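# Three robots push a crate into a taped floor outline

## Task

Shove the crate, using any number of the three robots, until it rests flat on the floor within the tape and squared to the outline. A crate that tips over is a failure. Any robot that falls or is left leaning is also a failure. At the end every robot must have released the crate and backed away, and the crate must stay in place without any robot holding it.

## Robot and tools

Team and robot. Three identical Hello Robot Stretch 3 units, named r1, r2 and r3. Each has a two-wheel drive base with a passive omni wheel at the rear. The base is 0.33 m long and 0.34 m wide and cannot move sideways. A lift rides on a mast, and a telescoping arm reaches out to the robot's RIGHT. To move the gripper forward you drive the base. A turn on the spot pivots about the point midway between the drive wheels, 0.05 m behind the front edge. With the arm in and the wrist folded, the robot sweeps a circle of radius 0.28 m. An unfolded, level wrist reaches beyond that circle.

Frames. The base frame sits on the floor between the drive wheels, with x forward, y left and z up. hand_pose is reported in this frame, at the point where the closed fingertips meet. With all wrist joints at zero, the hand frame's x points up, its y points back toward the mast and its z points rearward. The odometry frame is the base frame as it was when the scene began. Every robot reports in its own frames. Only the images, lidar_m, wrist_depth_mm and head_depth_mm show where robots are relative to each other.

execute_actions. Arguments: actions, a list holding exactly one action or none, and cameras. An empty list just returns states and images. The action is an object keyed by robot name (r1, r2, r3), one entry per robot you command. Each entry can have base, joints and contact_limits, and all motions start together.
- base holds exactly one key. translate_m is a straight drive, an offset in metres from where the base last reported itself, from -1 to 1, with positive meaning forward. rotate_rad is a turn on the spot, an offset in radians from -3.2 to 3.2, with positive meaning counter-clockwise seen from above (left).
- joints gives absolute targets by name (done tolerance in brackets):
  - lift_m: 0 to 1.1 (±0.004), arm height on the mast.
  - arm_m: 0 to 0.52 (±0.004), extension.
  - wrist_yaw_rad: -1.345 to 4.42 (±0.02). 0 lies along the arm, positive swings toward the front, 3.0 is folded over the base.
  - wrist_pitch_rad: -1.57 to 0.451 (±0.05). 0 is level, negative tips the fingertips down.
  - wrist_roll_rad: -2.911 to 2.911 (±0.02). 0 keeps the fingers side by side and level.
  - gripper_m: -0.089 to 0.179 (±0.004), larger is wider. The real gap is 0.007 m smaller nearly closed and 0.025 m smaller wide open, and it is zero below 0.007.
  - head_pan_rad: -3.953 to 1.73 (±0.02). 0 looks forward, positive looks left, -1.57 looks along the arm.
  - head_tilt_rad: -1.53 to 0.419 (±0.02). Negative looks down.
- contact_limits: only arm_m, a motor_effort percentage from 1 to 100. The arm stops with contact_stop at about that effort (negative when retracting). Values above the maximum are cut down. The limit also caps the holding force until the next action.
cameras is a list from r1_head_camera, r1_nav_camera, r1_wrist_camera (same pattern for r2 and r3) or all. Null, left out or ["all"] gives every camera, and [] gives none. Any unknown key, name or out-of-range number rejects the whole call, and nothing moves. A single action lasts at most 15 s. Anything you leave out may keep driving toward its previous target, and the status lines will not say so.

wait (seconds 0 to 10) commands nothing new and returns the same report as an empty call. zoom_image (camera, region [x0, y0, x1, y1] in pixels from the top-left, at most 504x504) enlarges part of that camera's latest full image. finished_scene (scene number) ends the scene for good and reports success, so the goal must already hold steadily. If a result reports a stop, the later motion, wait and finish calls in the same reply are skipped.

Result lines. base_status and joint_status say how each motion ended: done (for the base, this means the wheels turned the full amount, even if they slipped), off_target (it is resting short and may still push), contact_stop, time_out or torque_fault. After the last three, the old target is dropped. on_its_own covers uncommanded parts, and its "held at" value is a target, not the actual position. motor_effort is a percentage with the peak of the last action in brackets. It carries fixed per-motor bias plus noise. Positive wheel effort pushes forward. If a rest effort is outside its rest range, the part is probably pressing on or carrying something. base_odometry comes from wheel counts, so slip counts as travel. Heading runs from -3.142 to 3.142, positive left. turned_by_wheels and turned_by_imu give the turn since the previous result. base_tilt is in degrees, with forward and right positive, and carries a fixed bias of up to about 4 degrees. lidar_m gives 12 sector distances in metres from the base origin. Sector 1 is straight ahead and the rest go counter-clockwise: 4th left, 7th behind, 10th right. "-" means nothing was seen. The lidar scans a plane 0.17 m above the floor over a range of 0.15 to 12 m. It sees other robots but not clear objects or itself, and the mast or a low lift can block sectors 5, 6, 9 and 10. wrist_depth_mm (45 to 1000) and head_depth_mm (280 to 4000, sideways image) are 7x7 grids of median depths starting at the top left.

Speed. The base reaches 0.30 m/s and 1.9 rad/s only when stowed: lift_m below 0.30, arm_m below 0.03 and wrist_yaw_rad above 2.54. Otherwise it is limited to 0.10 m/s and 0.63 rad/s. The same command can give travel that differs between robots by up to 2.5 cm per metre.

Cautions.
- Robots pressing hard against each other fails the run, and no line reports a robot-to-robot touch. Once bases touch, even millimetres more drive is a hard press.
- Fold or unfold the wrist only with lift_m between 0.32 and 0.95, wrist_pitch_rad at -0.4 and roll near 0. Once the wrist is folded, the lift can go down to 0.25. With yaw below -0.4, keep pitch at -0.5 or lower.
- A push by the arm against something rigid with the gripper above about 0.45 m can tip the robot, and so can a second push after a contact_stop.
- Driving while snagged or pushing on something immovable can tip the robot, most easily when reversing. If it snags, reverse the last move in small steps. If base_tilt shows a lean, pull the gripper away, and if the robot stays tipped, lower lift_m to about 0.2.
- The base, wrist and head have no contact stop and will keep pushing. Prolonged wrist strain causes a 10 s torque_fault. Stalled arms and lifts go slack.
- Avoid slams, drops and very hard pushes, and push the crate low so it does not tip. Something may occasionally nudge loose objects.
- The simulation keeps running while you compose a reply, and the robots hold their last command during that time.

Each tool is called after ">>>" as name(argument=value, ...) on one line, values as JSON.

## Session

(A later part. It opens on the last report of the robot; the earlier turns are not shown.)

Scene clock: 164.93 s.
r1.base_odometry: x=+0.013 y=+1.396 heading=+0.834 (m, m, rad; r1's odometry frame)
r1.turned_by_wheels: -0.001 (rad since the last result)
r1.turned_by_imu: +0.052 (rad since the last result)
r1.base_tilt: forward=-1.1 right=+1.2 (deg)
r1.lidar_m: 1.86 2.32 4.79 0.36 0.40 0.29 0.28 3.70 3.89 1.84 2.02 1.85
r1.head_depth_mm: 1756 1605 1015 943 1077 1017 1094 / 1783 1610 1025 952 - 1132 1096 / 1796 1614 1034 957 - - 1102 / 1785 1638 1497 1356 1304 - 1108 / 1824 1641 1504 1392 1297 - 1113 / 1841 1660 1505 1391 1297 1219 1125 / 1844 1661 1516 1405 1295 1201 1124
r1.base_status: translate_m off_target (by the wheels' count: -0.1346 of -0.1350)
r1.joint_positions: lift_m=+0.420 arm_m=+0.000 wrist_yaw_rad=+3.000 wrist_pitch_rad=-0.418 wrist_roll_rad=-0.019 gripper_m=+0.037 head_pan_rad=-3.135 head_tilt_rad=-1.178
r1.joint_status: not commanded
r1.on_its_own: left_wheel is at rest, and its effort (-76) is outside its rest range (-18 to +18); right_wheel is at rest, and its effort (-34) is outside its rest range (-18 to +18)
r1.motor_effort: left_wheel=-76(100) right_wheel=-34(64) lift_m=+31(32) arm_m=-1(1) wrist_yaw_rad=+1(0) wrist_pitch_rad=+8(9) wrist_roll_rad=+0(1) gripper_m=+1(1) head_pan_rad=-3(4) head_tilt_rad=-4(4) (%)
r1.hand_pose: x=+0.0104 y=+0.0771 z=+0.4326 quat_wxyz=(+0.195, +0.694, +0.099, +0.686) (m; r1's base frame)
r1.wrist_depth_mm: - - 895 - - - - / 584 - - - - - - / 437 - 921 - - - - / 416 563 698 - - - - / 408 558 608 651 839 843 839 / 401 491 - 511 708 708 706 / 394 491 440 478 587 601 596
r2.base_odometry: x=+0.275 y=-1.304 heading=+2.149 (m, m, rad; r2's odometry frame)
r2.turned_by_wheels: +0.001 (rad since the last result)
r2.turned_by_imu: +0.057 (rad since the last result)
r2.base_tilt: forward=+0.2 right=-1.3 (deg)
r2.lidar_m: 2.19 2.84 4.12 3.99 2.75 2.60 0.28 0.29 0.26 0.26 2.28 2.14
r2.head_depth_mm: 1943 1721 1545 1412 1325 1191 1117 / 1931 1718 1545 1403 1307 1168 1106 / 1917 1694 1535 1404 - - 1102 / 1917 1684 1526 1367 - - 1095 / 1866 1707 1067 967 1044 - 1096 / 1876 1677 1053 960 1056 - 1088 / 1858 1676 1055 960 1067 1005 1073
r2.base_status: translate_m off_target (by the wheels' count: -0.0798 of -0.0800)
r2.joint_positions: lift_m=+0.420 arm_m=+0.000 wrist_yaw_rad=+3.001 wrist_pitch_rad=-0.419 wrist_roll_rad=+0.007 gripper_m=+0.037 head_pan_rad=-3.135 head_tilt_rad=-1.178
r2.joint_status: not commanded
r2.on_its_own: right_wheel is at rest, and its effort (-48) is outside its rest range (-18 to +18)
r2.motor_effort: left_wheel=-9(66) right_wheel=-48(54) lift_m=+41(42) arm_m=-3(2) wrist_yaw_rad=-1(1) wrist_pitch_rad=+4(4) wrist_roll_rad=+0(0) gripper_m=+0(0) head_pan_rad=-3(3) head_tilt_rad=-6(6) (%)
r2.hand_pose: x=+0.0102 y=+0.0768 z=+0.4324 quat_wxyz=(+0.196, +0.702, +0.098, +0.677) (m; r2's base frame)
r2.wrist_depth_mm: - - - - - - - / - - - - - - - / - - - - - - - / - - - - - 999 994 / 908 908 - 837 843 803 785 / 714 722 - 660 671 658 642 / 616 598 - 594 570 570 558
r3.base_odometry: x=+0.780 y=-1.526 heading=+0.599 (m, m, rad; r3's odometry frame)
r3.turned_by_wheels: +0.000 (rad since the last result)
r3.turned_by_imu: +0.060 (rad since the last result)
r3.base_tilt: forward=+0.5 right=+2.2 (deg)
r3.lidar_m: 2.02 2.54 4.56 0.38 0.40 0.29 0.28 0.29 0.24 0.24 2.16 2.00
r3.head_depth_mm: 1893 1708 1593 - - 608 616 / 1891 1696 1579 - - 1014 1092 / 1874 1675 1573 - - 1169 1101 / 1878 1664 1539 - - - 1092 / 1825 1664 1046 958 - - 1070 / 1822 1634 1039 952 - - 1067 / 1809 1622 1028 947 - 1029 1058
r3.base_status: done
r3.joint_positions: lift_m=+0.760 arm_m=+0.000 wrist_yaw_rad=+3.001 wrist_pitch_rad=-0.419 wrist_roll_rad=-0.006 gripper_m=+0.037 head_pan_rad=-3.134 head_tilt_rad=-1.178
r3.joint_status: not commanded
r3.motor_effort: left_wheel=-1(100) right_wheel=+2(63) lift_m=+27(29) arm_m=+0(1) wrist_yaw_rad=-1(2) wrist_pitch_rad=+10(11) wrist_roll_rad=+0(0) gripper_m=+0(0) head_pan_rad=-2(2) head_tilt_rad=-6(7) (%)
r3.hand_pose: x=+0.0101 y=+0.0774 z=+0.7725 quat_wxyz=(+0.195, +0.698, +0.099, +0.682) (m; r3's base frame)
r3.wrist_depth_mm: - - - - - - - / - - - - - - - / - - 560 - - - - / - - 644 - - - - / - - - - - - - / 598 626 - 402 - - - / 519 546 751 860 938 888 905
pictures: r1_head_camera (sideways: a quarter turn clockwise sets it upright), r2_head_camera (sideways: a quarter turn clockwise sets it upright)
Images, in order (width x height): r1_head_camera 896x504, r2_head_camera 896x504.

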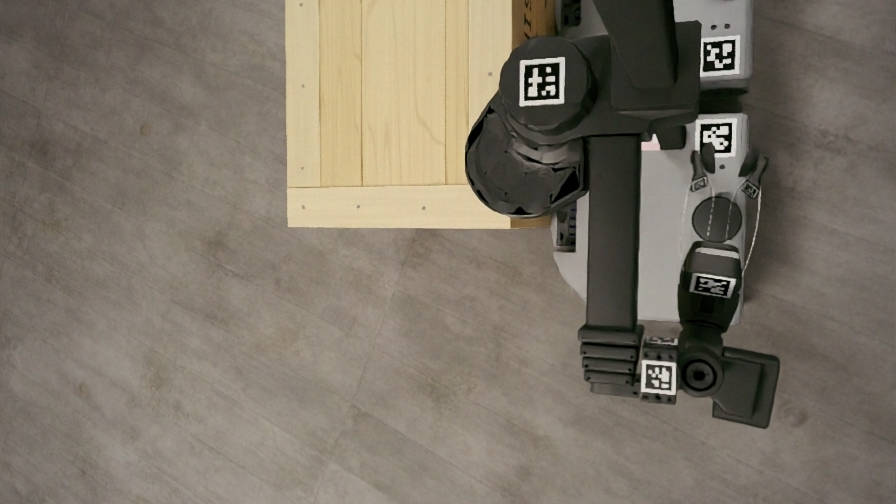

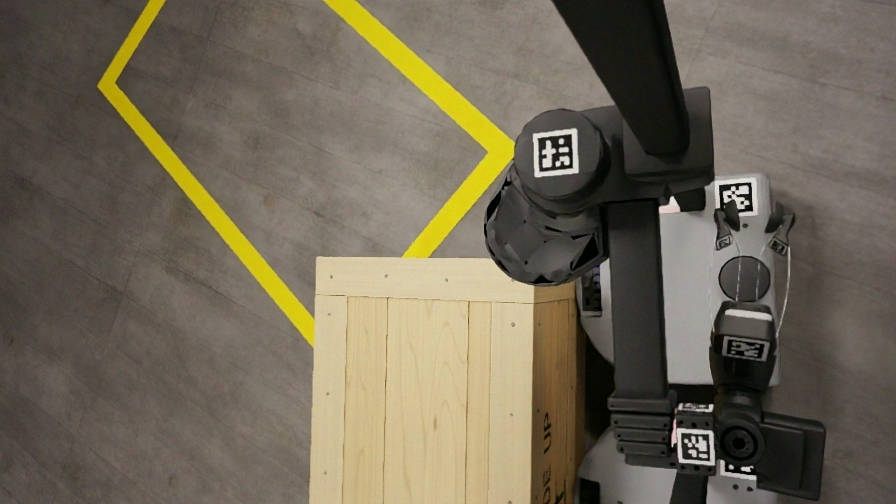

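>>> execute_actions(actions=[{"r1":{"base":{"translate_m":-0.3}},"r2":{"base":{"translate_m":-0.3}},"r3":{"base":{"translate_m":-0.3}}}], cameras=["r1_head_camera","r2_head_camera"])

Scene clock: 173.30 s.
r1.base_odometry: x=-0.189 y=+1.174 heading=+0.834 (m, m, rad; r1's odometry frame)
r1.turned_by_wheels: +0.001 (rad since the last result)
r1.turned_by_imu: +0.010 (rad since the last result)
r1.base_tilt: forward=-1.0 right=+1.2 (deg)
r1.lidar_m: 2.15 2.69 5.01 0.35 0.38 0.29 0.28 3.38 3.77 1.84 2.31 2.12
r1.head_depth_mm: 1754 1588 1020 940 1079 1006 1093 / 1779 1606 1022 961 - 1083 1096 / 1788 1628 1034 968 - - 1103 / 1806 1637 1481 1364 1294 - 1104 / 1817 1634 1489 1388 1310 - 1113 / 1835 1661 1503 1386 1301 1213 1114 / 1845 1648 1523 1389 1302 1196 1126
r1.base_status: translate_m off_target (by the wheels' count: -0.2998 of -0.3000)
r1.joint_positions: lift_m=+0.420 arm_m=+0.000 wrist_yaw_rad=+3.000 wrist_pitch_rad=-0.418 wrist_roll_rad=-0.019 gripper_m=+0.037 head_pan_rad=-3.135 head_tilt_rad=-1.179
r1.joint_status: not commanded
r1.on_its_own: right_wheel is at rest, and its effort (-31) is outside its rest range (-18 to +18)
r1.motor_effort: left_wheel=-13(89) right_wheel=-31(48) lift_m=+31(31) arm_m=-1(1) wrist_yaw_rad=+1(0) wrist_pitch_rad=+9(8) wrist_roll_rad=+0(0) gripper_m=+0(1) head_pan_rad=-3(3) head_tilt_rad=-4(4) (%)
r1.hand_pose: x=+0.0104 y=+0.0771 z=+0.4326 quat_wxyz=(+0.195, +0.694, +0.099, +0.686) (m; r1's base frame)
r1.wrist_depth_mm: - - 905 - - - - / 585 - - - - - - / 426 - 922 - - - - / 394 522 677 950 - - - / 390 555 601 614 841 857 829 / 384 489 - 491 714 701 697 / 381 472 438 459 583 600 601
r2.base_odometry: x=+0.438 y=-1.555 heading=+2.148 (m, m, rad; r2's odometry frame)
r2.turned_by_wheels: -0.001 (rad since the last result)
r2.turned_by_imu: +0.012 (rad since the last result)
r2.base_tilt: forward=+0.2 right=-1.3 (deg)
r2.lidar_m: 2.44 3.19 4.23 3.58 2.50 2.36 0.28 0.30 0.26 0.37 2.53 2.39
r2.head_depth_mm: 1941 1739 1552 1409 1331 1182 1114 / 1940 1733 1548 1416 1308 1166 1112 / 1917 1705 1540 1404 - - 1103 / 1897 1712 1513 1014 - - 1103 / 1892 1678 1067 970 1050 - 1092 / 1881 1674 1056 960 1101 - 1082 / 1881 1678 1058 958 1081 998 1076
r2.base_status: translate_m off_target (by the wheels' count: -0.2996 of -0.3000)
r2.joint_positions: lift_m=+0.420 arm_m=+0.000 wrist_yaw_rad=+3.001 wrist_pitch_rad=-0.419 wrist_roll_rad=+0.007 gripper_m=+0.037 head_pan_rad=-3.135 head_tilt_rad=-1.178
r2.joint_status: not commanded
r2.on_its_own: left_wheel is at rest, and its effort (-53) is outside its rest range (-18 to +18); right_wheel is at rest, and its effort (-39) is outside its rest range (-18 to +18)
r2.motor_effort: left_wheel=-53(70) right_wheel=-39(54) lift_m=+41(41) arm_m=-2(2) wrist_yaw_rad=-1(2) wrist_pitch_rad=+4(4) wrist_roll_rad=+0(0) gripper_m=+0(0) head_pan_rad=-2(2) head_tilt_rad=-7(6) (%)
r2.hand_pose: x=+0.0102 y=+0.0768 z=+0.4324 quat_wxyz=(+0.196, +0.702, +0.098, +0.677) (m; r2's base frame)
r2.wrist_depth_mm: - - - - - - - / - - - - - - - / - - - - - - - / - - - - - - 978 / 886 861 - 830 845 785 784 / 721 710 - 670 664 665 652 / 605 611 - 589 571 565 557
r3.base_odometry: x=+0.532 y=-1.695 heading=+0.599 (m, m, rad; r3's odometry frame)
r3.turned_by_wheels: +0.000 (rad since the last result)
r3.turned_by_imu: +0.037 (rad since the last result)
r3.base_tilt: forward=+0.5 right=+2.2 (deg)
r3.lidar_m: 2.29 2.95 4.67 0.37 0.37 0.28 0.28 0.29 0.24 0.35 2.41 2.26
r3.head_depth_mm: 1919 1700 1590 - - 574 603 / 1900 1687 1568 - - 1013 1070 / 1876 1689 1566 - - 1167 1097 / 1867 1666 1552 - - - 1087 / 1837 1644 1051 957 - - 1076 / 1818 1629 1041 952 - - 1056 / 1808 1621 1033 948 - 1012 1053
r3.base_status: translate_m off_target (by the wheels' count: -0.2996 of -0.3000)
r3.joint_positions: lift_m=+0.760 arm_m=+0.000 wrist_yaw_rad=+3.001 wrist_pitch_rad=-0.419 wrist_roll_rad=-0.006 gripper_m=+0.037 head_pan_rad=-3.134 head_tilt_rad=-1.178
r3.joint_status: not commanded
r3.on_its_own: left_wheel is at rest, and its effort (-64) is outside its rest range (-18 to +18); right_wheel is at rest, and its effort (-42) is outside its rest range (-18 to +18)
r3.motor_effort: left_wheel=-64(77) right_wheel=-42(72) lift_m=+27(27) arm_m=+0(1) wrist_yaw_rad=-1(2) wrist_pitch_rad=+10(10) wrist_roll_rad=+0(0) gripper_m=+0(1) head_pan_rad=-3(2) head_tilt_rad=-6(7) (%)
r3.hand_pose: x=+0.0101 y=+0.0774 z=+0.7725 quat_wxyz=(+0.195, +0.698, +0.099, +0.682) (m; r3's base frame)
r3.wrist_depth_mm: - - - - - - - / - - 595 - - - - / - - 547 - - - - / - - 485 - - - - / - - - 549 - - - / 595 622 - 388 - - - / 517 536 746 782 928 921 940
pictures: r1_head_camera (sideways: a quarter turn clockwise sets it upright), r2_head_camera (sideways: a quarter turn clockwise sets it upright)
Images, in order (width x height): r1_head_camera 896x504, r2_head_camera 896x504.

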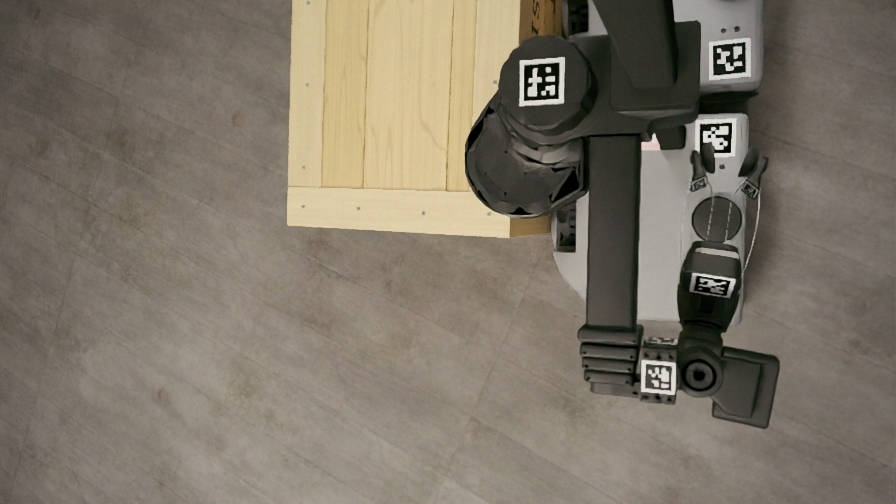

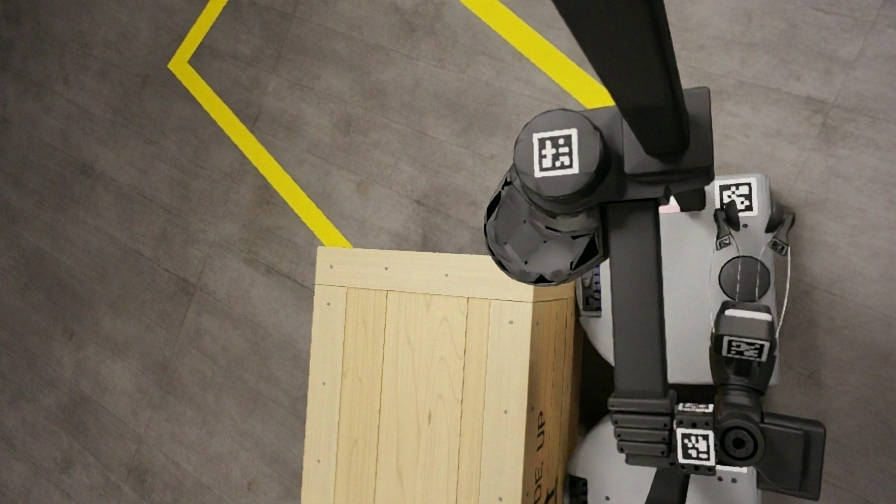

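>>> execute_actions(actions=[{"r1":{"base":{"translate_m":0.006}},"r2":{"base":{"translate_m":0.006}},"r3":{"base":{"translate_m":0.006}}}], cameras=[])

>>> execute_actions(actions=[{"r1":{"base":{"rotate_rad":-0.055}},"r2":{"base":{"rotate_rad":-0.065}},"r3":{"base":{"rotate_rad":-0.09}}}], cameras=[])

>>> execute_actions(actions=[{"r1":{"base":{"translate_m":-0.295}},"r2":{"base":{"translate_m":-0.305}},"r3":{"base":{"translate_m":-0.3}}}], cameras=["r1_head_camera","r2_head_camera"])

Scene clock: 177.90 s.
r1.base_odometry: x=-0.185 y=+1.178 heading=+0.834 (m, m, rad; r1's odometry frame)
r1.turned_by_wheels: +0.000 (rad since the last result)
r1.turned_by_imu: +0.000 (rad since the last result)
r1.base_tilt: forward=-1.1 right=+1.2 (deg)
r1.lidar_m: 2.14 2.68 5.03 0.35 0.39 0.29 0.28 3.39 3.75 1.84 2.30 2.12
r1.head_depth_mm: 1752 1613 1018 939 1082 1011 1093 / 1778 1601 1024 961 - 1090 1103 / 1791 1620 1033 961 - - 1111 / 1817 1622 1493 1360 1299 - 1107 / 1811 1648 1501 1384 1298 - 1116 / 1818 1648 1522 1389 1300 1216 1119 / 1849 1660 1516 1409 1287 1208 1130
r1.base_status: done
r1.joint_positions: lift_m=+0.420 arm_m=+0.000 wrist_yaw_rad=+3.000 wrist_pitch_rad=-0.418 wrist_roll_rad=-0.019 gripper_m=+0.037 head_pan_rad=-3.135 head_tilt_rad=-1.179
r1.joint_status: not commanded
r1.motor_effort: left_wheel=+0(11) right_wheel=+1(27) lift_m=+31(31) arm_m=-1(0) wrist_yaw_rad=+0(0) wrist_pitch_rad=+8(8) wrist_roll_rad=+0(0) gripper_m=+0(0) head_pan_rad=-3(3) head_tilt_rad=-4(3) (%)
r1.hand_pose: x=+0.0104 y=+0.0771 z=+0.4326 quat_wxyz=(+0.195, +0.694, +0.099, +0.686) (m; r1's base frame)
r1.wrist_depth_mm: - - 904 - - - - / 590 - - - - - - / 434 - 927 - - - - / 400 538 685 959 - - - / 399 569 603 613 823 839 829 / 393 495 - 488 717 693 703 / 387 480 439 458 577 606 599
r2.base_odometry: x=+0.435 y=-1.550 heading=+2.148 (m, m, rad; r2's odometry frame)
r2.turned_by_wheels: +0.000 (rad since the last result)
r2.turned_by_imu: +0.001 (rad since the last result)
r2.base_tilt: forward=+0.2 right=-1.4 (deg)
r2.lidar_m: 2.43 3.19 4.23 3.58 2.50 2.36 0.28 0.30 0.26 0.37 2.52 2.38
r2.head_depth_mm: 1932 1740 1560 1416 1327 1181 1111 / 1915 1716 1545 1397 1313 1162 1102 / 1924 1701 1536 1396 - - 1102 / 1901 1700 1509 1011 - - 1099 / 1900 1691 1061 966 1080 - 1096 / 1883 1689 1056 963 1121 - 1087 / 1862 1658 1055 958 1080 996 1073
r2.base_status: done
r2.joint_positions: lift_m=+0.420 arm_m=+0.000 wrist_yaw_rad=+3.001 wrist_pitch_rad=-0.419 wrist_roll_rad=+0.007 gripper_m=+0.037 head_pan_rad=-3.135 head_tilt_rad=-1.178
r2.joint_status: not commanded
r2.motor_effort: left_wheel=-1(48) right_wheel=+0(37) lift_m=+42(42) arm_m=-2(2) wrist_yaw_rad=+0(1) wrist_pitch_rad=+4(4) wrist_roll_rad=+0(0) gripper_m=+1(0) head_pan_rad=-3(3) head_tilt_rad=-6(6) (%)
r2.hand_pose: x=+0.0102 y=+0.0768 z=+0.4324 quat_wxyz=(+0.196, +0.702, +0.098, +0.677) (m; r2's base frame)
r2.wrist_depth_mm: - - - - - - - / - - - - - - - / - - - - - - - / - - - - - - 975 / 901 889 - 852 838 802 773 / 733 719 - 674 682 660 654 / 619 602 - 583 576 563 551
r3.base_odometry: x=+0.537 y=-1.692 heading=+0.599 (m, m, rad; r3's odometry frame)
r3.turned_by_wheels: +0.000 (rad since the last result)
r3.turned_by_imu: +0.001 (rad since the last result)
r3.base_tilt: forward=+0.5 right=+2.3 (deg)
r3.lidar_m: 2.29 2.93 4.66 0.37 0.38 0.29 0.28 0.30 0.24 0.35 2.41 2.25
r3.head_depth_mm: 1912 1706 1594 - - 573 601 / 1895 1689 1588 - - 1017 1067 / 1873 1685 1570 - - 1166 1097 / 1858 1660 1546 - - - 1087 / 1838 1656 1049 955 - - 1074 / 1808 1656 1035 953 - - 1055 / 1800 1617 1029 945 - 1018 1050
r3.base_status: done
r3.joint_positions: lift_m=+0.760 arm_m=+0.000 wrist_yaw_rad=+3.001 wrist_pitch_rad=-0.419 wrist_roll_rad=-0.006 gripper_m=+0.037 head_pan_rad=-3.134 head_tilt_rad=-1.178
r3.joint_status: not commanded
r3.motor_effort: left_wheel=-1(58) right_wheel=+0(39) lift_m=+27(27) arm_m=+0(1) wrist_yaw_rad=-2(2) wrist_pitch_rad=+10(10) wrist_roll_rad=+0(0) gripper_m=+1(0) head_pan_rad=-2(2) head_tilt_rad=-6(6) (%)
r3.hand_pose: x=+0.0101 y=+0.0774 z=+0.7725 quat_wxyz=(+0.195, +0.698, +0.099, +0.682) (m; r3's base frame)
r3.wrist_depth_mm: - - - - - - - / - - 593 - - - - / - - 538 - - - - / - - 484 - - - - / - - - 553 - - - / 586 612 - 389 - - - / 522 535 739 767 916 929 920
pictures: none
No camera images: the call's "cameras" was empty. Leave "cameras" out to get every camera's image.

Scene clock: 178.83 s.
r1.base_odometry: x=-0.185 y=+1.178 heading=+0.779 (m, m, rad; r1's odometry frame)
r1.turned_by_wheels: -0.055 (rad since the last result)
r1.turned_by_imu: -0.055 (rad since the last result)
r1.base_tilt: forward=-1.0 right=+1.1 (deg)
r1.lidar_m: 2.13 2.57 4.95 0.35 0.41 0.30 0.28 3.23 3.78 1.84 2.36 2.12
r1.head_depth_mm: 1770 1593 1018 937 1087 1016 1093 / 1774 1627 1024 954 - 1132 1101 / 1780 1617 1033 956 - - 1101 / 1801 1636 1467 1339 1287 - 1116 / 1822 1638 1501 1365 1307 - 1117 / 1810 1647 1512 1384 1294 1215 1118 / 1859 1651 1511 1404 1298 1208 1122
r1.base_status: done
r1.joint_positions: lift_m=+0.420 arm_m=+0.000 wrist_yaw_rad=+3.000 wrist_pitch_rad=-0.418 wrist_roll_rad=-0.019 gripper_m=+0.037 head_pan_rad=-3.135 head_tilt_rad=-1.179
r1.joint_status: not commanded
r1.motor_effort: left_wheel=+3(8) right_wheel=-1(4) lift_m=+31(31) arm_m=-1(1) wrist_yaw_rad=+1(1) wrist_pitch_rad=+8(8) wrist_roll_rad=+0(0) gripper_m=+1(1) head_pan_rad=-3(3) head_tilt_rad=-3(4) (%)
r1.hand_pose: x=+0.0104 y=+0.0771 z=+0.4326 quat_wxyz=(+0.195, +0.694, +0.099, +0.686) (m; r1's base frame)
r1.wrist_depth_mm: - - 916 - - - - / 589 - - - - - - / 453 - 910 - - - - / 430 595 688 - - - - / 423 583 609 779 832 829 829 / 416 499 - 524 717 699 703 / 407 446 434 471 593 609 609
r2.base_odometry: x=+0.435 y=-1.550 heading=+2.083 (m, m, rad; r2's odometry frame)
r2.turned_by_wheels: -0.065 (rad since the last result)
r2.turned_by_imu: -0.064 (rad since the last result)
r2.base_tilt: forward=+0.2 right=-1.3 (deg)
r2.lidar_m: 2.41 3.00 4.22 3.86 2.55 2.37 0.28 0.29 0.26 0.25 2.58 2.38
r2.head_depth_mm: 1940 1719 1550 1417 1332 1184 1108 / 1934 1720 1552 1403 1300 1162 1107 / 1925 1688 1547 1405 - - 1096 / 1906 1699 1539 1390 - - 1098 / 1886 1685 1067 969 1061 - 1098 / 1887 1688 1061 962 1058 - 1086 / 1884 1672 1048 957 1063 1003 1065
r2.base_status: done
r2.joint_positions: lift_m=+0.420 arm_m=+0.000 wrist_yaw_rad=+3.001 wrist_pitch_rad=-0.419 wrist_roll_rad=+0.007 gripper_m=+0.037 head_pan_rad=-3.135 head_tilt_rad=-1.178
r2.joint_status: not commanded
r2.motor_effort: left_wheel=+2(7) right_wheel=-2(5) lift_m=+42(41) arm_m=-2(2) wrist_yaw_rad=-1(1) wrist_pitch_rad=+4(4) wrist_roll_rad=+0(0) gripper_m=+0(0) head_pan_rad=-3(3) head_tilt_rad=-6(6) (%)
r2.hand_pose: x=+0.0102 y=+0.0768 z=+0.4324 quat_wxyz=(+0.196, +0.702, +0.098, +0.677) (m; r2's base frame)
r2.wrist_depth_mm: - - - - - - - / - - - - - - - / - - - - - - - / - - - - - 999 993 / 892 875 - 832 852 823 782 / 717 709 - 684 668 664 657 / 614 606 - 588 576 570 553
r3.base_odometry: x=+0.537 y=-1.692 heading=+0.509 (m, m, rad; r3's odometry frame)
r3.turned_by_wheels: -0.090 (rad since the last result)
r3.turned_by_imu: -0.090 (rad since the last result)
r3.base_tilt: forward=+0.5 right=+2.2 (deg)
r3.lidar_m: 2.27 2.74 4.66 0.37 0.41 0.30 0.28 0.29 0.24 0.24 2.51 2.26
r3.head_depth_mm: 1907 1698 1581 - - 610 1079 / 1894 1691 1573 - - 1016 1084 / 1880 1691 1572 - - 1156 1105 / 1860 1673 1555 - - - 1094 / 1833 1644 1046 958 - - 1068 / 1834 1627 1044 952 - - 1061 / 1819 1617 1032 945 - 1026 1060
r3.base_status: done
r3.joint_positions: lift_m=+0.760 arm_m=+0.000 wrist_yaw_rad=+3.001 wrist_pitch_rad=-0.419 wrist_roll_rad=-0.006 gripper_m=+0.037 head_pan_rad=-3.134 head_tilt_rad=-1.178
r3.joint_status: not commanded
r3.motor_effort: left_wheel=+2(7) right_wheel=-2(6) lift_m=+27(27) arm_m=+1(0) wrist_yaw_rad=-1(2) wrist_pitch_rad=+10(10) wrist_roll_rad=+0(0) gripper_m=+1(0) head_pan_rad=-1(1) head_tilt_rad=-7(6) (%)
r3.hand_pose: x=+0.0101 y=+0.0774 z=+0.7725 quat_wxyz=(+0.195, +0.698, +0.099, +0.682) (m; r3's base frame)
r3.wrist_depth_mm: - - - - - - - / - - - - - - - / - - 545 - - - - / - - 629 - - - - / - - - - - - - / - - - 376 - - - / 517 552 760 864 879 921 940
pictures: none
No camera images: the call's "cameras" was empty. Leave "cameras" out to get every camera's image.

Scene clock: 183.83 s.
r1.base_odometry: x=-0.394 y=+0.971 heading=+0.780 (m, m, rad; r1's odometry frame)
r1.turned_by_wheels: +0.000 (rad since the last result)
r1.turned_by_imu: +0.009 (rad since the last result)
r1.base_tilt: forward=-1.0 right=+1.1 (deg)
r1.lidar_m: 2.41 2.93 5.11 0.35 0.40 0.29 0.28 2.90 3.67 1.90 1.90 2.39
r1.head_depth_mm: 1743 1598 1013 942 1082 1020 1092 / 1754 1613 1020 951 - 1136 1097 / 1783 1624 1031 966 - - 1110 / 1785 1635 1476 974 1289 - 1113 / 1810 1632 1497 1387 1294 1170 1112 / 1835 1660 1512 1384 1299 1198 1119 / 1866 1666 1527 1393 1289 1203 1128
r1.base_status: done
r1.joint_positions: lift_m=+0.420 arm_m=+0.000 wrist_yaw_rad=+3.000 wrist_pitch_rad=-0.417 wrist_roll_rad=-0.019 gripper_m=+0.037 head_pan_rad=-3.135 head_tilt_rad=-1.179
r1.joint_status: not commanded
r1.motor_effort: left_wheel=-13(62) right_wheel=-13(45) lift_m=+31(31) arm_m=+0(1) wrist_yaw_rad=+0(0) wrist_pitch_rad=+8(9) wrist_roll_rad=+0(0) gripper_m=+0(0) head_pan_rad=-3(3) head_tilt_rad=-3(3) (%)
r1.hand_pose: x=+0.0104 y=+0.0771 z=+0.4327 quat_wxyz=(+0.194, +0.694, +0.099, +0.686) (m; r1's base frame)
r1.wrist_depth_mm: - - 868 - - - - / 589 - - - - - - / 441 - 893 - - - - / 418 570 698 998 - - - / 409 566 607 773 838 840 842 / 402 502 - 521 698 691 719 / 395 446 434 462 589 599 610
r2.base_odometry: x=+0.584 y=-1.816 heading=+2.082 (m, m, rad; r2's odometry frame)
r2.turned_by_wheels: -0.001 (rad since the last result)
r2.turned_by_imu: -0.005 (rad since the last result)
r2.base_tilt: forward=+0.3 right=-1.4 (deg)
r2.lidar_m: 2.68 3.33 4.33 3.46 2.28 2.10 0.27 0.29 0.25 0.25 2.88 2.65
r2.head_depth_mm: 1901 1717 1558 1411 1327 1180 1116 / 1915 1716 1541 1408 1306 1163 1112 / 1926 1711 1543 1399 - - 1100 / 1924 1676 1528 1386 - - 1096 / 1897 1689 1061 965 989 - 1098 / 1884 1687 1058 968 1037 - 1081 / 1866 1666 1051 964 1063 1002 1068
r2.base_status: translate_m off_target (by the wheels' count: -0.3046 of -0.3050)
r2.joint_positions: lift_m=+0.420 arm_m=+0.000 wrist_yaw_rad=+3.001 wrist_pitch_rad=-0.419 wrist_roll_rad=+0.007 gripper_m=+0.037 head_pan_rad=-3.135 head_tilt_rad=-1.179
r2.joint_status: not commanded
r2.on_its_own: left_wheel is at rest, and its effort (-51) is outside its rest range (-18 to +18); right_wheel is at rest, and its effort (-37) is outside its rest range (-18 to +18)
r2.motor_effort: left_wheel=-51(75) right_wheel=-37(58) lift_m=+42(41) arm_m=-2(2) wrist_yaw_rad=+0(1) wrist_pitch_rad=+4(4) wrist_roll_rad=+0(0) gripper_m=+0(0) head_pan_rad=-3(3) head_tilt_rad=-6(6) (%)
r2.hand_pose: x=+0.0103 y=+0.0769 z=+0.4324 quat_wxyz=(+0.196, +0.702, +0.097, +0.677) (m; r2's base frame)
r2.wrist_depth_mm: - - - - - - - / - - - - - - - / - - - - - - - / - - - - - - 980 / 914 883 - 830 843 799 781 / 742 718 - 675 678 664 659 / 614 605 - 590 573 564 555
r3.base_odometry: x=+0.275 y=-1.838 heading=+0.508 (m, m, rad; r3's odometry frame)
r3.turned_by_wheels: -0.001 (rad since the last result)
r3.turned_by_imu: +0.027 (rad since the last result)
r3.base_tilt: forward=+0.5 right=+2.2 (deg)
r3.lidar_m: 2.55 3.15 4.76 0.36 0.39 0.29 0.28 0.29 0.24 0.23 2.38 2.53
r3.head_depth_mm: 1927 1716 1588 - - 593 1078 / 1900 1693 1573 - - 1015 1083 / 1886 1680 1577 - - 1118 1098 / 1874 1670 1547 - - - 1092 / 1845 1646 1047 958 - - 1077 / 1827 1643 1041 952 - - 1061 / 1806 1637 1028 944 - 1024 1056
r3.base_status: translate_m off_target (by the wheels' count: -0.2997 of -0.3000)
r3.joint_positions: lift_m=+0.760 arm_m=+0.000 wrist_yaw_rad=+3.001 wrist_pitch_rad=-0.419 wrist_roll_rad=-0.006 gripper_m=+0.037 head_pan_rad=-3.134 head_tilt_rad=-1.178
r3.joint_status: not commanded
r3.on_its_own: left_wheel is at rest, and its effort (-60) is outside its rest range (-18 to +18); right_wheel is at rest, and its effort (-24) is outside its rest range (-18 to +18)
r3.motor_effort: left_wheel=-60(80) right_wheel=-24(78) lift_m=+27(27) arm_m=+0(0) wrist_yaw_rad=-2(2) wrist_pitch_rad=+10(10) wrist_roll_rad=+0(0) gripper_m=+1(1) head_pan_rad=-2(1) head_tilt_rad=-6(6) (%)
r3.hand_pose: x=+0.0102 y=+0.0774 z=+0.7725 quat_wxyz=(+0.195, +0.698, +0.099, +0.682) (m; r3's base frame)
r3.wrist_depth_mm: - - - - - - - / - - - - - - - / - - 547 - - - - / - - 658 - - - - / - - - - - - - / - - - 389 - - - / 517 550 750 883 879 913 926
pictures: r1_head_camera (sideways: a quarter turn clockwise sets it upright), r2_head_camera (sideways: a quarter turn clockwise sets it upright)
Images, in order (width x height): r1_head_camera 896x504, r2_head_camera 896x504.

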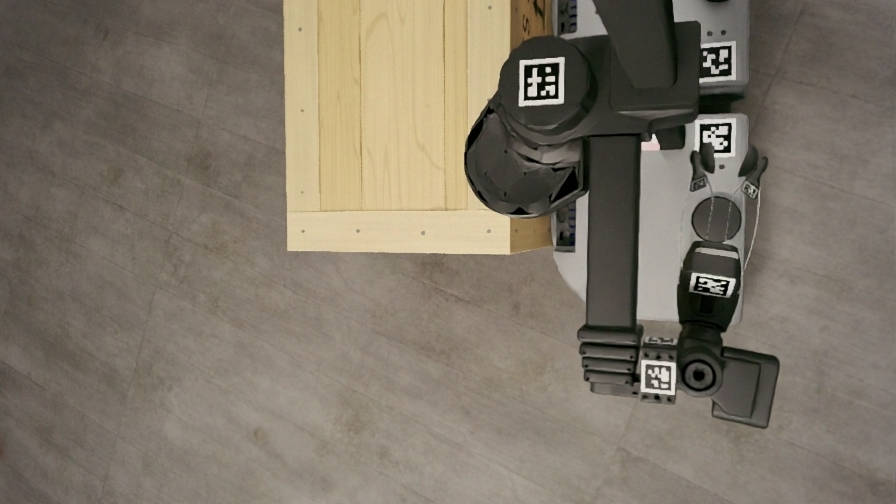

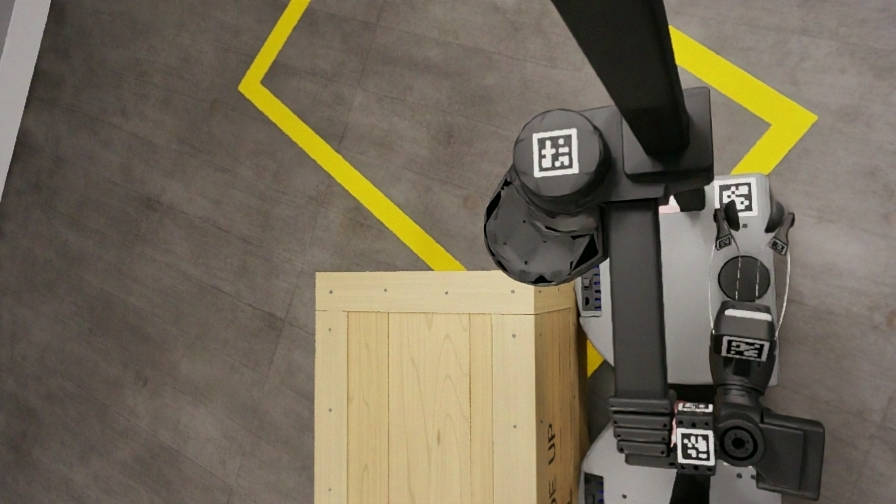

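>>> execute_actions(actions=[{"r1":{"base":{"translate_m":0.006}},"r2":{"base":{"translate_m":0.006}},"r3":{"base":{"translate_m":0.006}}}], cameras=[])

>>> execute_actions(actions=[{"r1":{"base":{"rotate_rad":0.012}},"r2":{"base":{"rotate_rad":0.015}},"r3":{"base":{"rotate_rad":-0.03}}}], cameras=[])

>>> execute_actions(actions=[{"r1":{"base":{"translate_m":-0.295}},"r2":{"base":{"translate_m":-0.305}},"r3":{"base":{"translate_m":-0.3}}}], cameras=["r1_head_camera","r2_head_camera"])

Scene clock: 190.70 s.
r1.base_odometry: x=-0.390 y=+0.975 heading=+0.780 (m, m, rad; r1's odometry frame)
r1.turned_by_wheels: +0.000 (rad since the last result)
r1.turned_by_imu: +0.000 (rad since the last result)
r1.base_tilt: forward=-1.0 right=+1.2 (deg)
r1.lidar_m: 2.40 2.92 5.12 0.35 0.41 0.30 0.28 2.92 3.67 1.89 1.89 2.39
r1.head_depth_mm: 1756 1598 1020 942 1101 1015 1088 / 1765 1619 1025 957 - 1138 1095 / 1797 1593 1033 961 - - 1109 / 1812 1628 1475 976 1308 - 1111 / 1798 1636 1499 1392 1302 1165 1112 / 1831 1645 1514 1394 1293 1213 1116 / 1845 1666 1517 1401 1294 1204 1122
r1.base_status: done
r1.joint_positions: lift_m=+0.420 arm_m=+0.000 wrist_yaw_rad=+3.000 wrist_pitch_rad=-0.417 wrist_roll_rad=-0.019 gripper_m=+0.037 head_pan_rad=-3.135 head_tilt_rad=-1.179
r1.joint_status: not commanded
r1.motor_effort: left_wheel=-1(10) right_wheel=+1(10) lift_m=+30(31) arm_m=-1(1) wrist_yaw_rad=+1(0) wrist_pitch_rad=+8(8) wrist_roll_rad=+0(0) gripper_m=+0(0) head_pan_rad=-3(3) head_tilt_rad=-3(4) (%)
r1.hand_pose: x=+0.0104 y=+0.0771 z=+0.4327 quat_wxyz=(+0.194, +0.694, +0.099, +0.686) (m; r1's base frame)
r1.wrist_depth_mm: - - 869 - - - - / 585 - - - - - - / 450 - 895 - - - - / 428 576 708 - - - - / 419 575 609 791 832 832 833 / 409 507 - 507 714 703 698 / 405 451 432 456 573 594 594
r2.base_odometry: x=+0.581 y=-1.810 heading=+2.082 (m, m, rad; r2's odometry frame)
r2.turned_by_wheels: +0.000 (rad since the last result)
r2.turned_by_imu: +0.001 (rad since the last result)
r2.base_tilt: forward=+0.2 right=-1.4 (deg)
r2.lidar_m: 2.67 3.35 4.33 3.48 2.29 2.10 0.28 0.29 0.25 0.25 2.89 2.64
r2.head_depth_mm: 1901 1711 1551 1410 1329 1177 1111 / 1920 1716 1551 1413 1308 1167 1103 / 1916 1712 1540 1407 - - 1101 / 1915 1709 1542 1399 - - 1089 / 1894 1695 1064 970 1007 - 1091 / 1887 1674 1054 963 1060 - 1078 / 1878 1682 1050 962 1064 1001 1067
r2.base_status: done
r2.joint_positions: lift_m=+0.420 arm_m=+0.000 wrist_yaw_rad=+3.001 wrist_pitch_rad=-0.419 wrist_roll_rad=+0.007 gripper_m=+0.037 head_pan_rad=-3.135 head_tilt_rad=-1.179
r2.joint_status: not commanded
r2.motor_effort: left_wheel=+0(45) right_wheel=+0(36) lift_m=+41(41) arm_m=-2(2) wrist_yaw_rad=-1(1) wrist_pitch_rad=+4(4) wrist_roll_rad=+0(0) gripper_m=+0(0) head_pan_rad=-2(3) head_tilt_rad=-5(6) (%)
r2.hand_pose: x=+0.0103 y=+0.0769 z=+0.4324 quat_wxyz=(+0.196, +0.702, +0.097, +0.677) (m; r2's base frame)
r2.wrist_depth_mm: - - - - - - - / - - - - - - - / - - - - - - - / - - - - - 985 990 / 881 882 - 839 841 808 776 / 727 718 - 675 670 669 656 / 619 612 - 588 578 570 544
r3.base_odometry: x=+0.281 y=-1.835 heading=+0.508 (m, m, rad; r3's odometry frame)
r3.turned_by_wheels: +0.000 (rad since the last result)
r3.turned_by_imu: +0.001 (rad since the last result)
r3.base_tilt: forward=+0.5 right=+2.2 (deg)
r3.lidar_m: 2.54 3.16 4.76 0.36 0.40 0.29 0.28 0.30 0.24 0.23 2.78 2.52
r3.head_depth_mm: 1898 1704 1591 - - 592 1082 / 1889 1691 1572 - - 1009 1089 / 1865 1681 1568 - - 1115 1101 / 1867 1669 1551 - - - 1092 / 1843 1661 1047 958 - - 1078 / 1825 1622 1041 952 - - 1059 / 1816 1614 1031 943 - 1019 1056
r3.base_status: done
r3.joint_positions: lift_m=+0.760 arm_m=+0.000 wrist_yaw_rad=+3.001 wrist_pitch_rad=-0.419 wrist_roll_rad=-0.006 gripper_m=+0.037 head_pan_rad=-3.134 head_tilt_rad=-1.178
r3.joint_status: not commanded
r3.motor_effort: left_wheel=+0(53) right_wheel=+1(24) lift_m=+27(27) arm_m=+0(0) wrist_yaw_rad=-1(1) wrist_pitch_rad=+10(10) wrist_roll_rad=+0(0) gripper_m=+0(1) head_pan_rad=-2(2) head_tilt_rad=-6(6) (%)
r3.hand_pose: x=+0.0102 y=+0.0774 z=+0.7725 quat_wxyz=(+0.195, +0.698, +0.099, +0.682) (m; r3's base frame)
r3.wrist_depth_mm: - - - - - - - / - - - - - - - / - - 547 - - - - / - - 635 - - - - / - - - - - - - / - - - 393 - - - / 513 541 750 856 869 878 927
pictures: none
No camera images: the call's "cameras" was empty. Leave "cameras" out to get every camera's image.

Scene clock: 191.40 s.
r1.base_odometry: x=-0.390 y=+0.975 heading=+0.791 (m, m, rad; r1's odometry frame)
r1.turned_by_wheels: +0.012 (rad since the last result)
r1.turned_by_imu: +0.012 (rad since the last result)
r1.base_tilt: forward=-1.1 right=+1.1 (deg)
r1.lidar_m: 2.41 2.94 5.14 0.35 0.40 0.30 0.28 2.93 3.69 1.90 1.90 2.39
r1.head_depth_mm: 1746 1600 1018 940 1087 1016 1098 / 1788 1601 1032 948 - 1135 1101 / 1774 1616 1028 968 - - 1112 / 1804 1623 1482 1343 1304 - 1105 / 1819 1641 1494 1392 1313 1168 1114 / 1838 1649 1507 1394 1298 1211 1116 / 1848 1675 1515 1406 1295 1202 1128
r1.base_status: done
r1.joint_positions: lift_m=+0.420 arm_m=+0.000 wrist_yaw_rad=+3.000 wrist_pitch_rad=-0.417 wrist_roll_rad=-0.019 gripper_m=+0.037 head_pan_rad=-3.135 head_tilt_rad=-1.179
r1.joint_status: not commanded
r1.motor_effort: left_wheel=-3(7) right_wheel=+2(5) lift_m=+31(31) arm_m=-1(1) wrist_yaw_rad=+0(1) wrist_pitch_rad=+8(8) wrist_roll_rad=+0(0) gripper_m=+0(0) head_pan_rad=-3(3) head_tilt_rad=-3(4) (%)
r1.hand_pose: x=+0.0104 y=+0.0771 z=+0.4327 quat_wxyz=(+0.194, +0.694, +0.099, +0.686) (m; r1's base frame)
r1.wrist_depth_mm: - - 843 - - - - / 592 - - - - - - / 441 - 908 - - - - / 424 576 668 977 - - - / 415 569 602 648 828 829 853 / 404 492 - 505 716 711 708 / 403 473 436 460 582 600 597
r2.base_odometry: x=+0.581 y=-1.810 heading=+2.097 (m, m, rad; r2's odometry frame)
r2.turned_by_wheels: +0.015 (rad since the last result)
r2.turned_by_imu: +0.015 (rad since the last result)
r2.base_tilt: forward=+0.2 right=-1.4 (deg)
r2.lidar_m: 2.68 3.38 4.32 3.42 2.27 2.10 0.28 0.30 0.24 0.24 2.86 2.64
r2.head_depth_mm: 1887 1736 1561 1415 1325 1183 1113 / 1945 1720 1552 1404 1312 1169 1104 / 1914 1713 1523 1403 - - 1109 / 1912 1698 1535 1397 - - 1102 / 1889 1685 1060 971 1019 - 1091 / 1891 1673 1059 964 1067 - 1091 / 1873 1672 1053 962 1070 1005 1072
r2.base_status: done
r2.joint_positions: lift_m=+0.420 arm_m=+0.000 wrist_yaw_rad=+3.001 wrist_pitch_rad=-0.419 wrist_roll_rad=+0.007 gripper_m=+0.037 head_pan_rad=-3.135 head_tilt_rad=-1.179
r2.joint_status: not commanded
r2.motor_effort: left_wheel=-2(4) right_wheel=+2(3) lift_m=+41(42) arm_m=-2(3) wrist_yaw_rad=-2(1) wrist_pitch_rad=+4(4) wrist_roll_rad=+0(0) gripper_m=+0(0) head_pan_rad=-3(3) head_tilt_rad=-6(6) (%)
r2.hand_pose: x=+0.0103 y=+0.0769 z=+0.4324 quat_wxyz=(+0.196, +0.702, +0.097, +0.677) (m; r2's base frame)
r2.wrist_depth_mm: - - - - - - - / - - - - - - - / - - - - - - - / - - - - - 987 965 / 892 875 - 831 862 792 776 / 737 724 - 667 667 657 646 / 614 606 - 591 564 557 556
r3.base_odometry: x=+0.281 y=-1.835 heading=+0.478 (m, m, rad; r3's odometry frame)
r3.turned_by_wheels: -0.030 (rad since the last result)
r3.turned_by_imu: -0.030 (rad since the last result)
r3.base_tilt: forward=+0.5 right=+2.2 (deg)
r3.lidar_m: 2.53 3.07 4.75 0.36 0.41 0.30 0.28 0.29 0.24 0.24 2.29 2.52
r3.head_depth_mm: 1896 1706 1597 - - 592 1091 / 1880 1692 1570 - - 1010 1080 / 1874 1688 1565 - - 1099 1104 / 1851 1665 1545 - - - 1095 / 1864 1636 1050 961 - - 1079 / 1823 1648 1043 951 - - 1060 / 1813 1628 1041 948 - 1023 1056
r3.base_status: done
r3.joint_positions: lift_m=+0.760 arm_m=+0.000 wrist_yaw_rad=+3.001 wrist_pitch_rad=-0.419 wrist_roll_rad=-0.006 gripper_m=+0.037 head_pan_rad=-3.134 head_tilt_rad=-1.178
r3.joint_status: not commanded
r3.motor_effort: left_wheel=+3(7) right_wheel=-2(4) lift_m=+27(27) arm_m=+0(0) wrist_yaw_rad=-1(1) wrist_pitch_rad=+10(10) wrist_roll_rad=+0(0) gripper_m=+1(1) head_pan_rad=-2(2) head_tilt_rad=-6(6) (%)
r3.hand_pose: x=+0.0102 y=+0.0774 z=+0.7725 quat_wxyz=(+0.195, +0.698, +0.099, +0.682) (m; r3's base frame)
r3.wrist_depth_mm: - - - - - - - / - - - - - - - / - - 549 - - - - / - - 641 - - - - / - - - - - - - / - - - 379 - - - / 519 547 738 861 882 900 935
pictures: none
No camera images: the call's "cameras" was empty. Leave "cameras" out to get every camera's image.

Scene clock: 196.73 s.
r1.base_odometry: x=-0.597 y=+0.765 heading=+0.791 (m, m, rad; r1's odometry frame)
r1.turned_by_wheels: +0.000 (rad since the last result)
r1.turned_by_imu: +0.010 (rad since the last result)
r1.base_tilt: forward=-1.0 right=+1.1 (deg)
r1.lidar_m: 2.69 3.32 5.21 0.35 0.39 0.29 0.28 2.62 3.57 3.62 1.98 2.66
r1.head_depth_mm: 1756 1592 1012 938 1080 1017 1097 / 1745 1616 1022 954 - 1137 1096 / 1792 1616 1029 961 - - 1100 / 1797 1627 1482 1334 1302 - 1106 / 1817 1636 1497 1383 1305 1167 1121 / 1796 1646 1508 1395 1298 1215 1117 / 1855 1652 1530 1406 1288 1200 1129
r1.base_status: done
r1.joint_positions: lift_m=+0.420 arm_m=+0.000 wrist_yaw_rad=+3.000 wrist_pitch_rad=-0.417 wrist_roll_rad=-0.019 gripper_m=+0.037 head_pan_rad=-3.135 head_tilt_rad=-1.179
r1.joint_status: not commanded
r1.motor_effort: left_wheel=-9(65) right_wheel=-6(47) lift_m=+31(31) arm_m=-2(1) wrist_yaw_rad=+1(1) wrist_pitch_rad=+8(8) wrist_roll_rad=+0(0) gripper_m=+0(0) head_pan_rad=-3(3) head_tilt_rad=-3(4) (%)
r1.hand_pose: x=+0.0104 y=+0.0771 z=+0.4327 quat_wxyz=(+0.194, +0.694, +0.099, +0.686) (m; r1's base frame)
r1.wrist_depth_mm: - - 847 - - - - / 594 - - - - - - / 431 - 909 - - - - / 409 551 673 978 - - - / 405 551 610 642 849 839 853 / 395 495 - 506 708 696 714 / 387 478 437 465 579 600 601
r2.base_odometry: x=+0.734 y=-2.074 heading=+2.096 (m, m, rad; r2's odometry frame)
r2.turned_by_wheels: -0.001 (rad since the last result)
r2.turned_by_imu: -0.010 (rad since the last result)
r2.base_tilt: forward=+0.2 right=-1.3 (deg)
r2.lidar_m: 2.95 3.70 4.45 3.02 1.99 1.83 0.27 0.29 0.23 0.23 2.71 2.91
r2.head_depth_mm: 1780 1730 1556 1423 1323 1186 1108 / 1845 1722 1547 1400 1305 1159 1107 / 1853 1698 1536 1402 - - 1103 / 1875 1695 1534 1381 - - 1100 / 1883 1695 1060 966 990 - 1101 / 1896 1679 1056 960 1034 - 1079 / 1887 1687 1049 958 1065 1000 1065
r2.base_status: translate_m off_target (by the wheels' count: -0.3046 of -0.3050)
r2.joint_positions: lift_m=+0.420 arm_m=+0.000 wrist_yaw_rad=+3.001 wrist_pitch_rad=-0.419 wrist_roll_rad=+0.007 gripper_m=+0.037 head_pan_rad=-3.135 head_tilt_rad=-1.179
r2.joint_status: not commanded
r2.on_its_own: left_wheel is at rest, and its effort (-53) is outside its rest range (-18 to +18); right_wheel is at rest, and its effort (-34) is outside its rest range (-18 to +18)
r2.motor_effort: left_wheel=-53(73) right_wheel=-34(57) lift_m=+41(41) arm_m=-2(2) wrist_yaw_rad=-2(1) wrist_pitch_rad=+4(3) wrist_roll_rad=+0(0) gripper_m=+0(1) head_pan_rad=-3(3) head_tilt_rad=-6(5) (%)
r2.hand_pose: x=+0.0103 y=+0.0769 z=+0.4325 quat_wxyz=(+0.196, +0.702, +0.097, +0.677) (m; r2's base frame)
r2.wrist_depth_mm: - - - - - - - / - - - - - - - / - - - - - - - / - - - - - - 980 / 899 876 - 834 837 777 806 / 734 713 - 674 675 662 653 / 614 607 - 583 582 562 553
r3.base_odometry: x=+0.015 y=-1.973 heading=+0.478 (m, m, rad; r3's odometry frame)
r3.turned_by_wheels: -0.001 (rad since the last result)
r3.turned_by_imu: +0.029 (rad since the last result)
r3.base_tilt: forward=+0.6 right=+2.2 (deg)
r3.lidar_m: 2.81 3.47 4.86 0.35 0.39 0.29 0.28 0.29 0.24 0.24 2.35 2.80
r3.head_depth_mm: 1825 1708 1610 - - 592 1087 / 1856 1696 1569 - - 1010 1081 / 1869 1667 1563 - - 1064 1095 / 1873 1667 1550 - - - 1088 / 1832 1646 1051 959 - - 1075 / 1836 1631 1040 954 - - 1059 / 1804 1620 1026 947 - 1023 1055
r3.base_status: translate_m off_target (by the wheels' count: -0.2997 of -0.3000)
r3.joint_positions: lift_m=+0.760 arm_m=+0.000 wrist_yaw_rad=+3.001 wrist_pitch_rad=-0.419 wrist_roll_rad=-0.006 gripper_m=+0.037 head_pan_rad=-3.134 head_tilt_rad=-1.178
r3.joint_status: not commanded
r3.on_its_own: left_wheel is at rest, and its effort (-64) is outside its rest range (-18 to +18); right_wheel is at rest, and its effort (-35) is outside its rest range (-18 to +18)
r3.motor_effort: left_wheel=-64(80) right_wheel=-35(81) lift_m=+27(27) arm_m=+0(0) wrist_yaw_rad=-1(1) wrist_pitch_rad=+10(10) wrist_roll_rad=+0(0) gripper_m=+0(1) head_pan_rad=-2(2) head_tilt_rad=-6(6) (%)
r3.hand_pose: x=+0.0102 y=+0.0774 z=+0.7725 quat_wxyz=(+0.195, +0.698, +0.099, +0.682) (m; r3's base frame)
r3.wrist_depth_mm: - - - - - - - / - - - - - - - / - - 540 - - - - / - - 612 - - - - / - - - - - - - / - - - 377 - - - / 522 550 755 761 909 913 875
pictures: r1_head_camera (sideways: a quarter turn clockwise sets it upright), r2_head_camera (sideways: a quarter turn clockwise sets it upright)
Images, in order (width x height): r1_head_camera 896x504, r2_head_camera 896x504.

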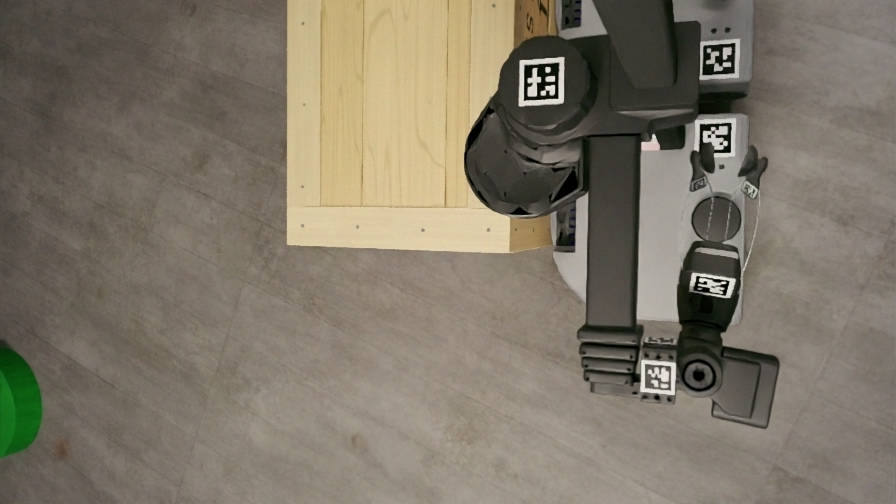

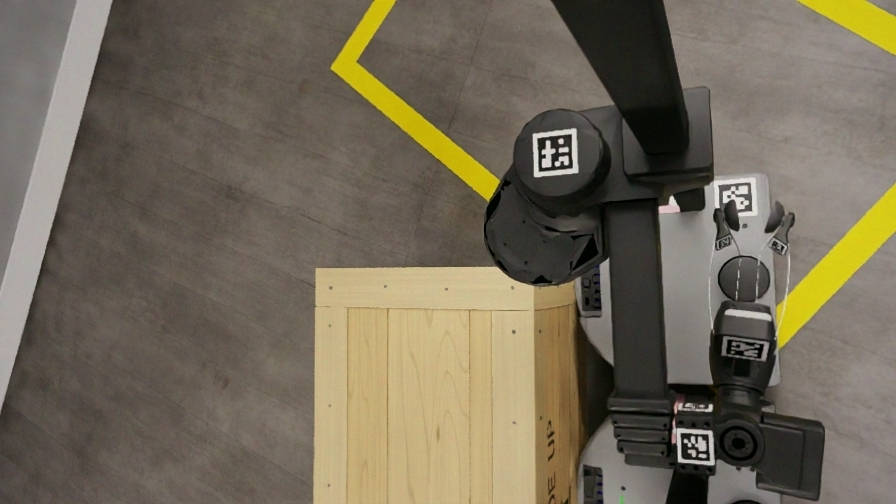

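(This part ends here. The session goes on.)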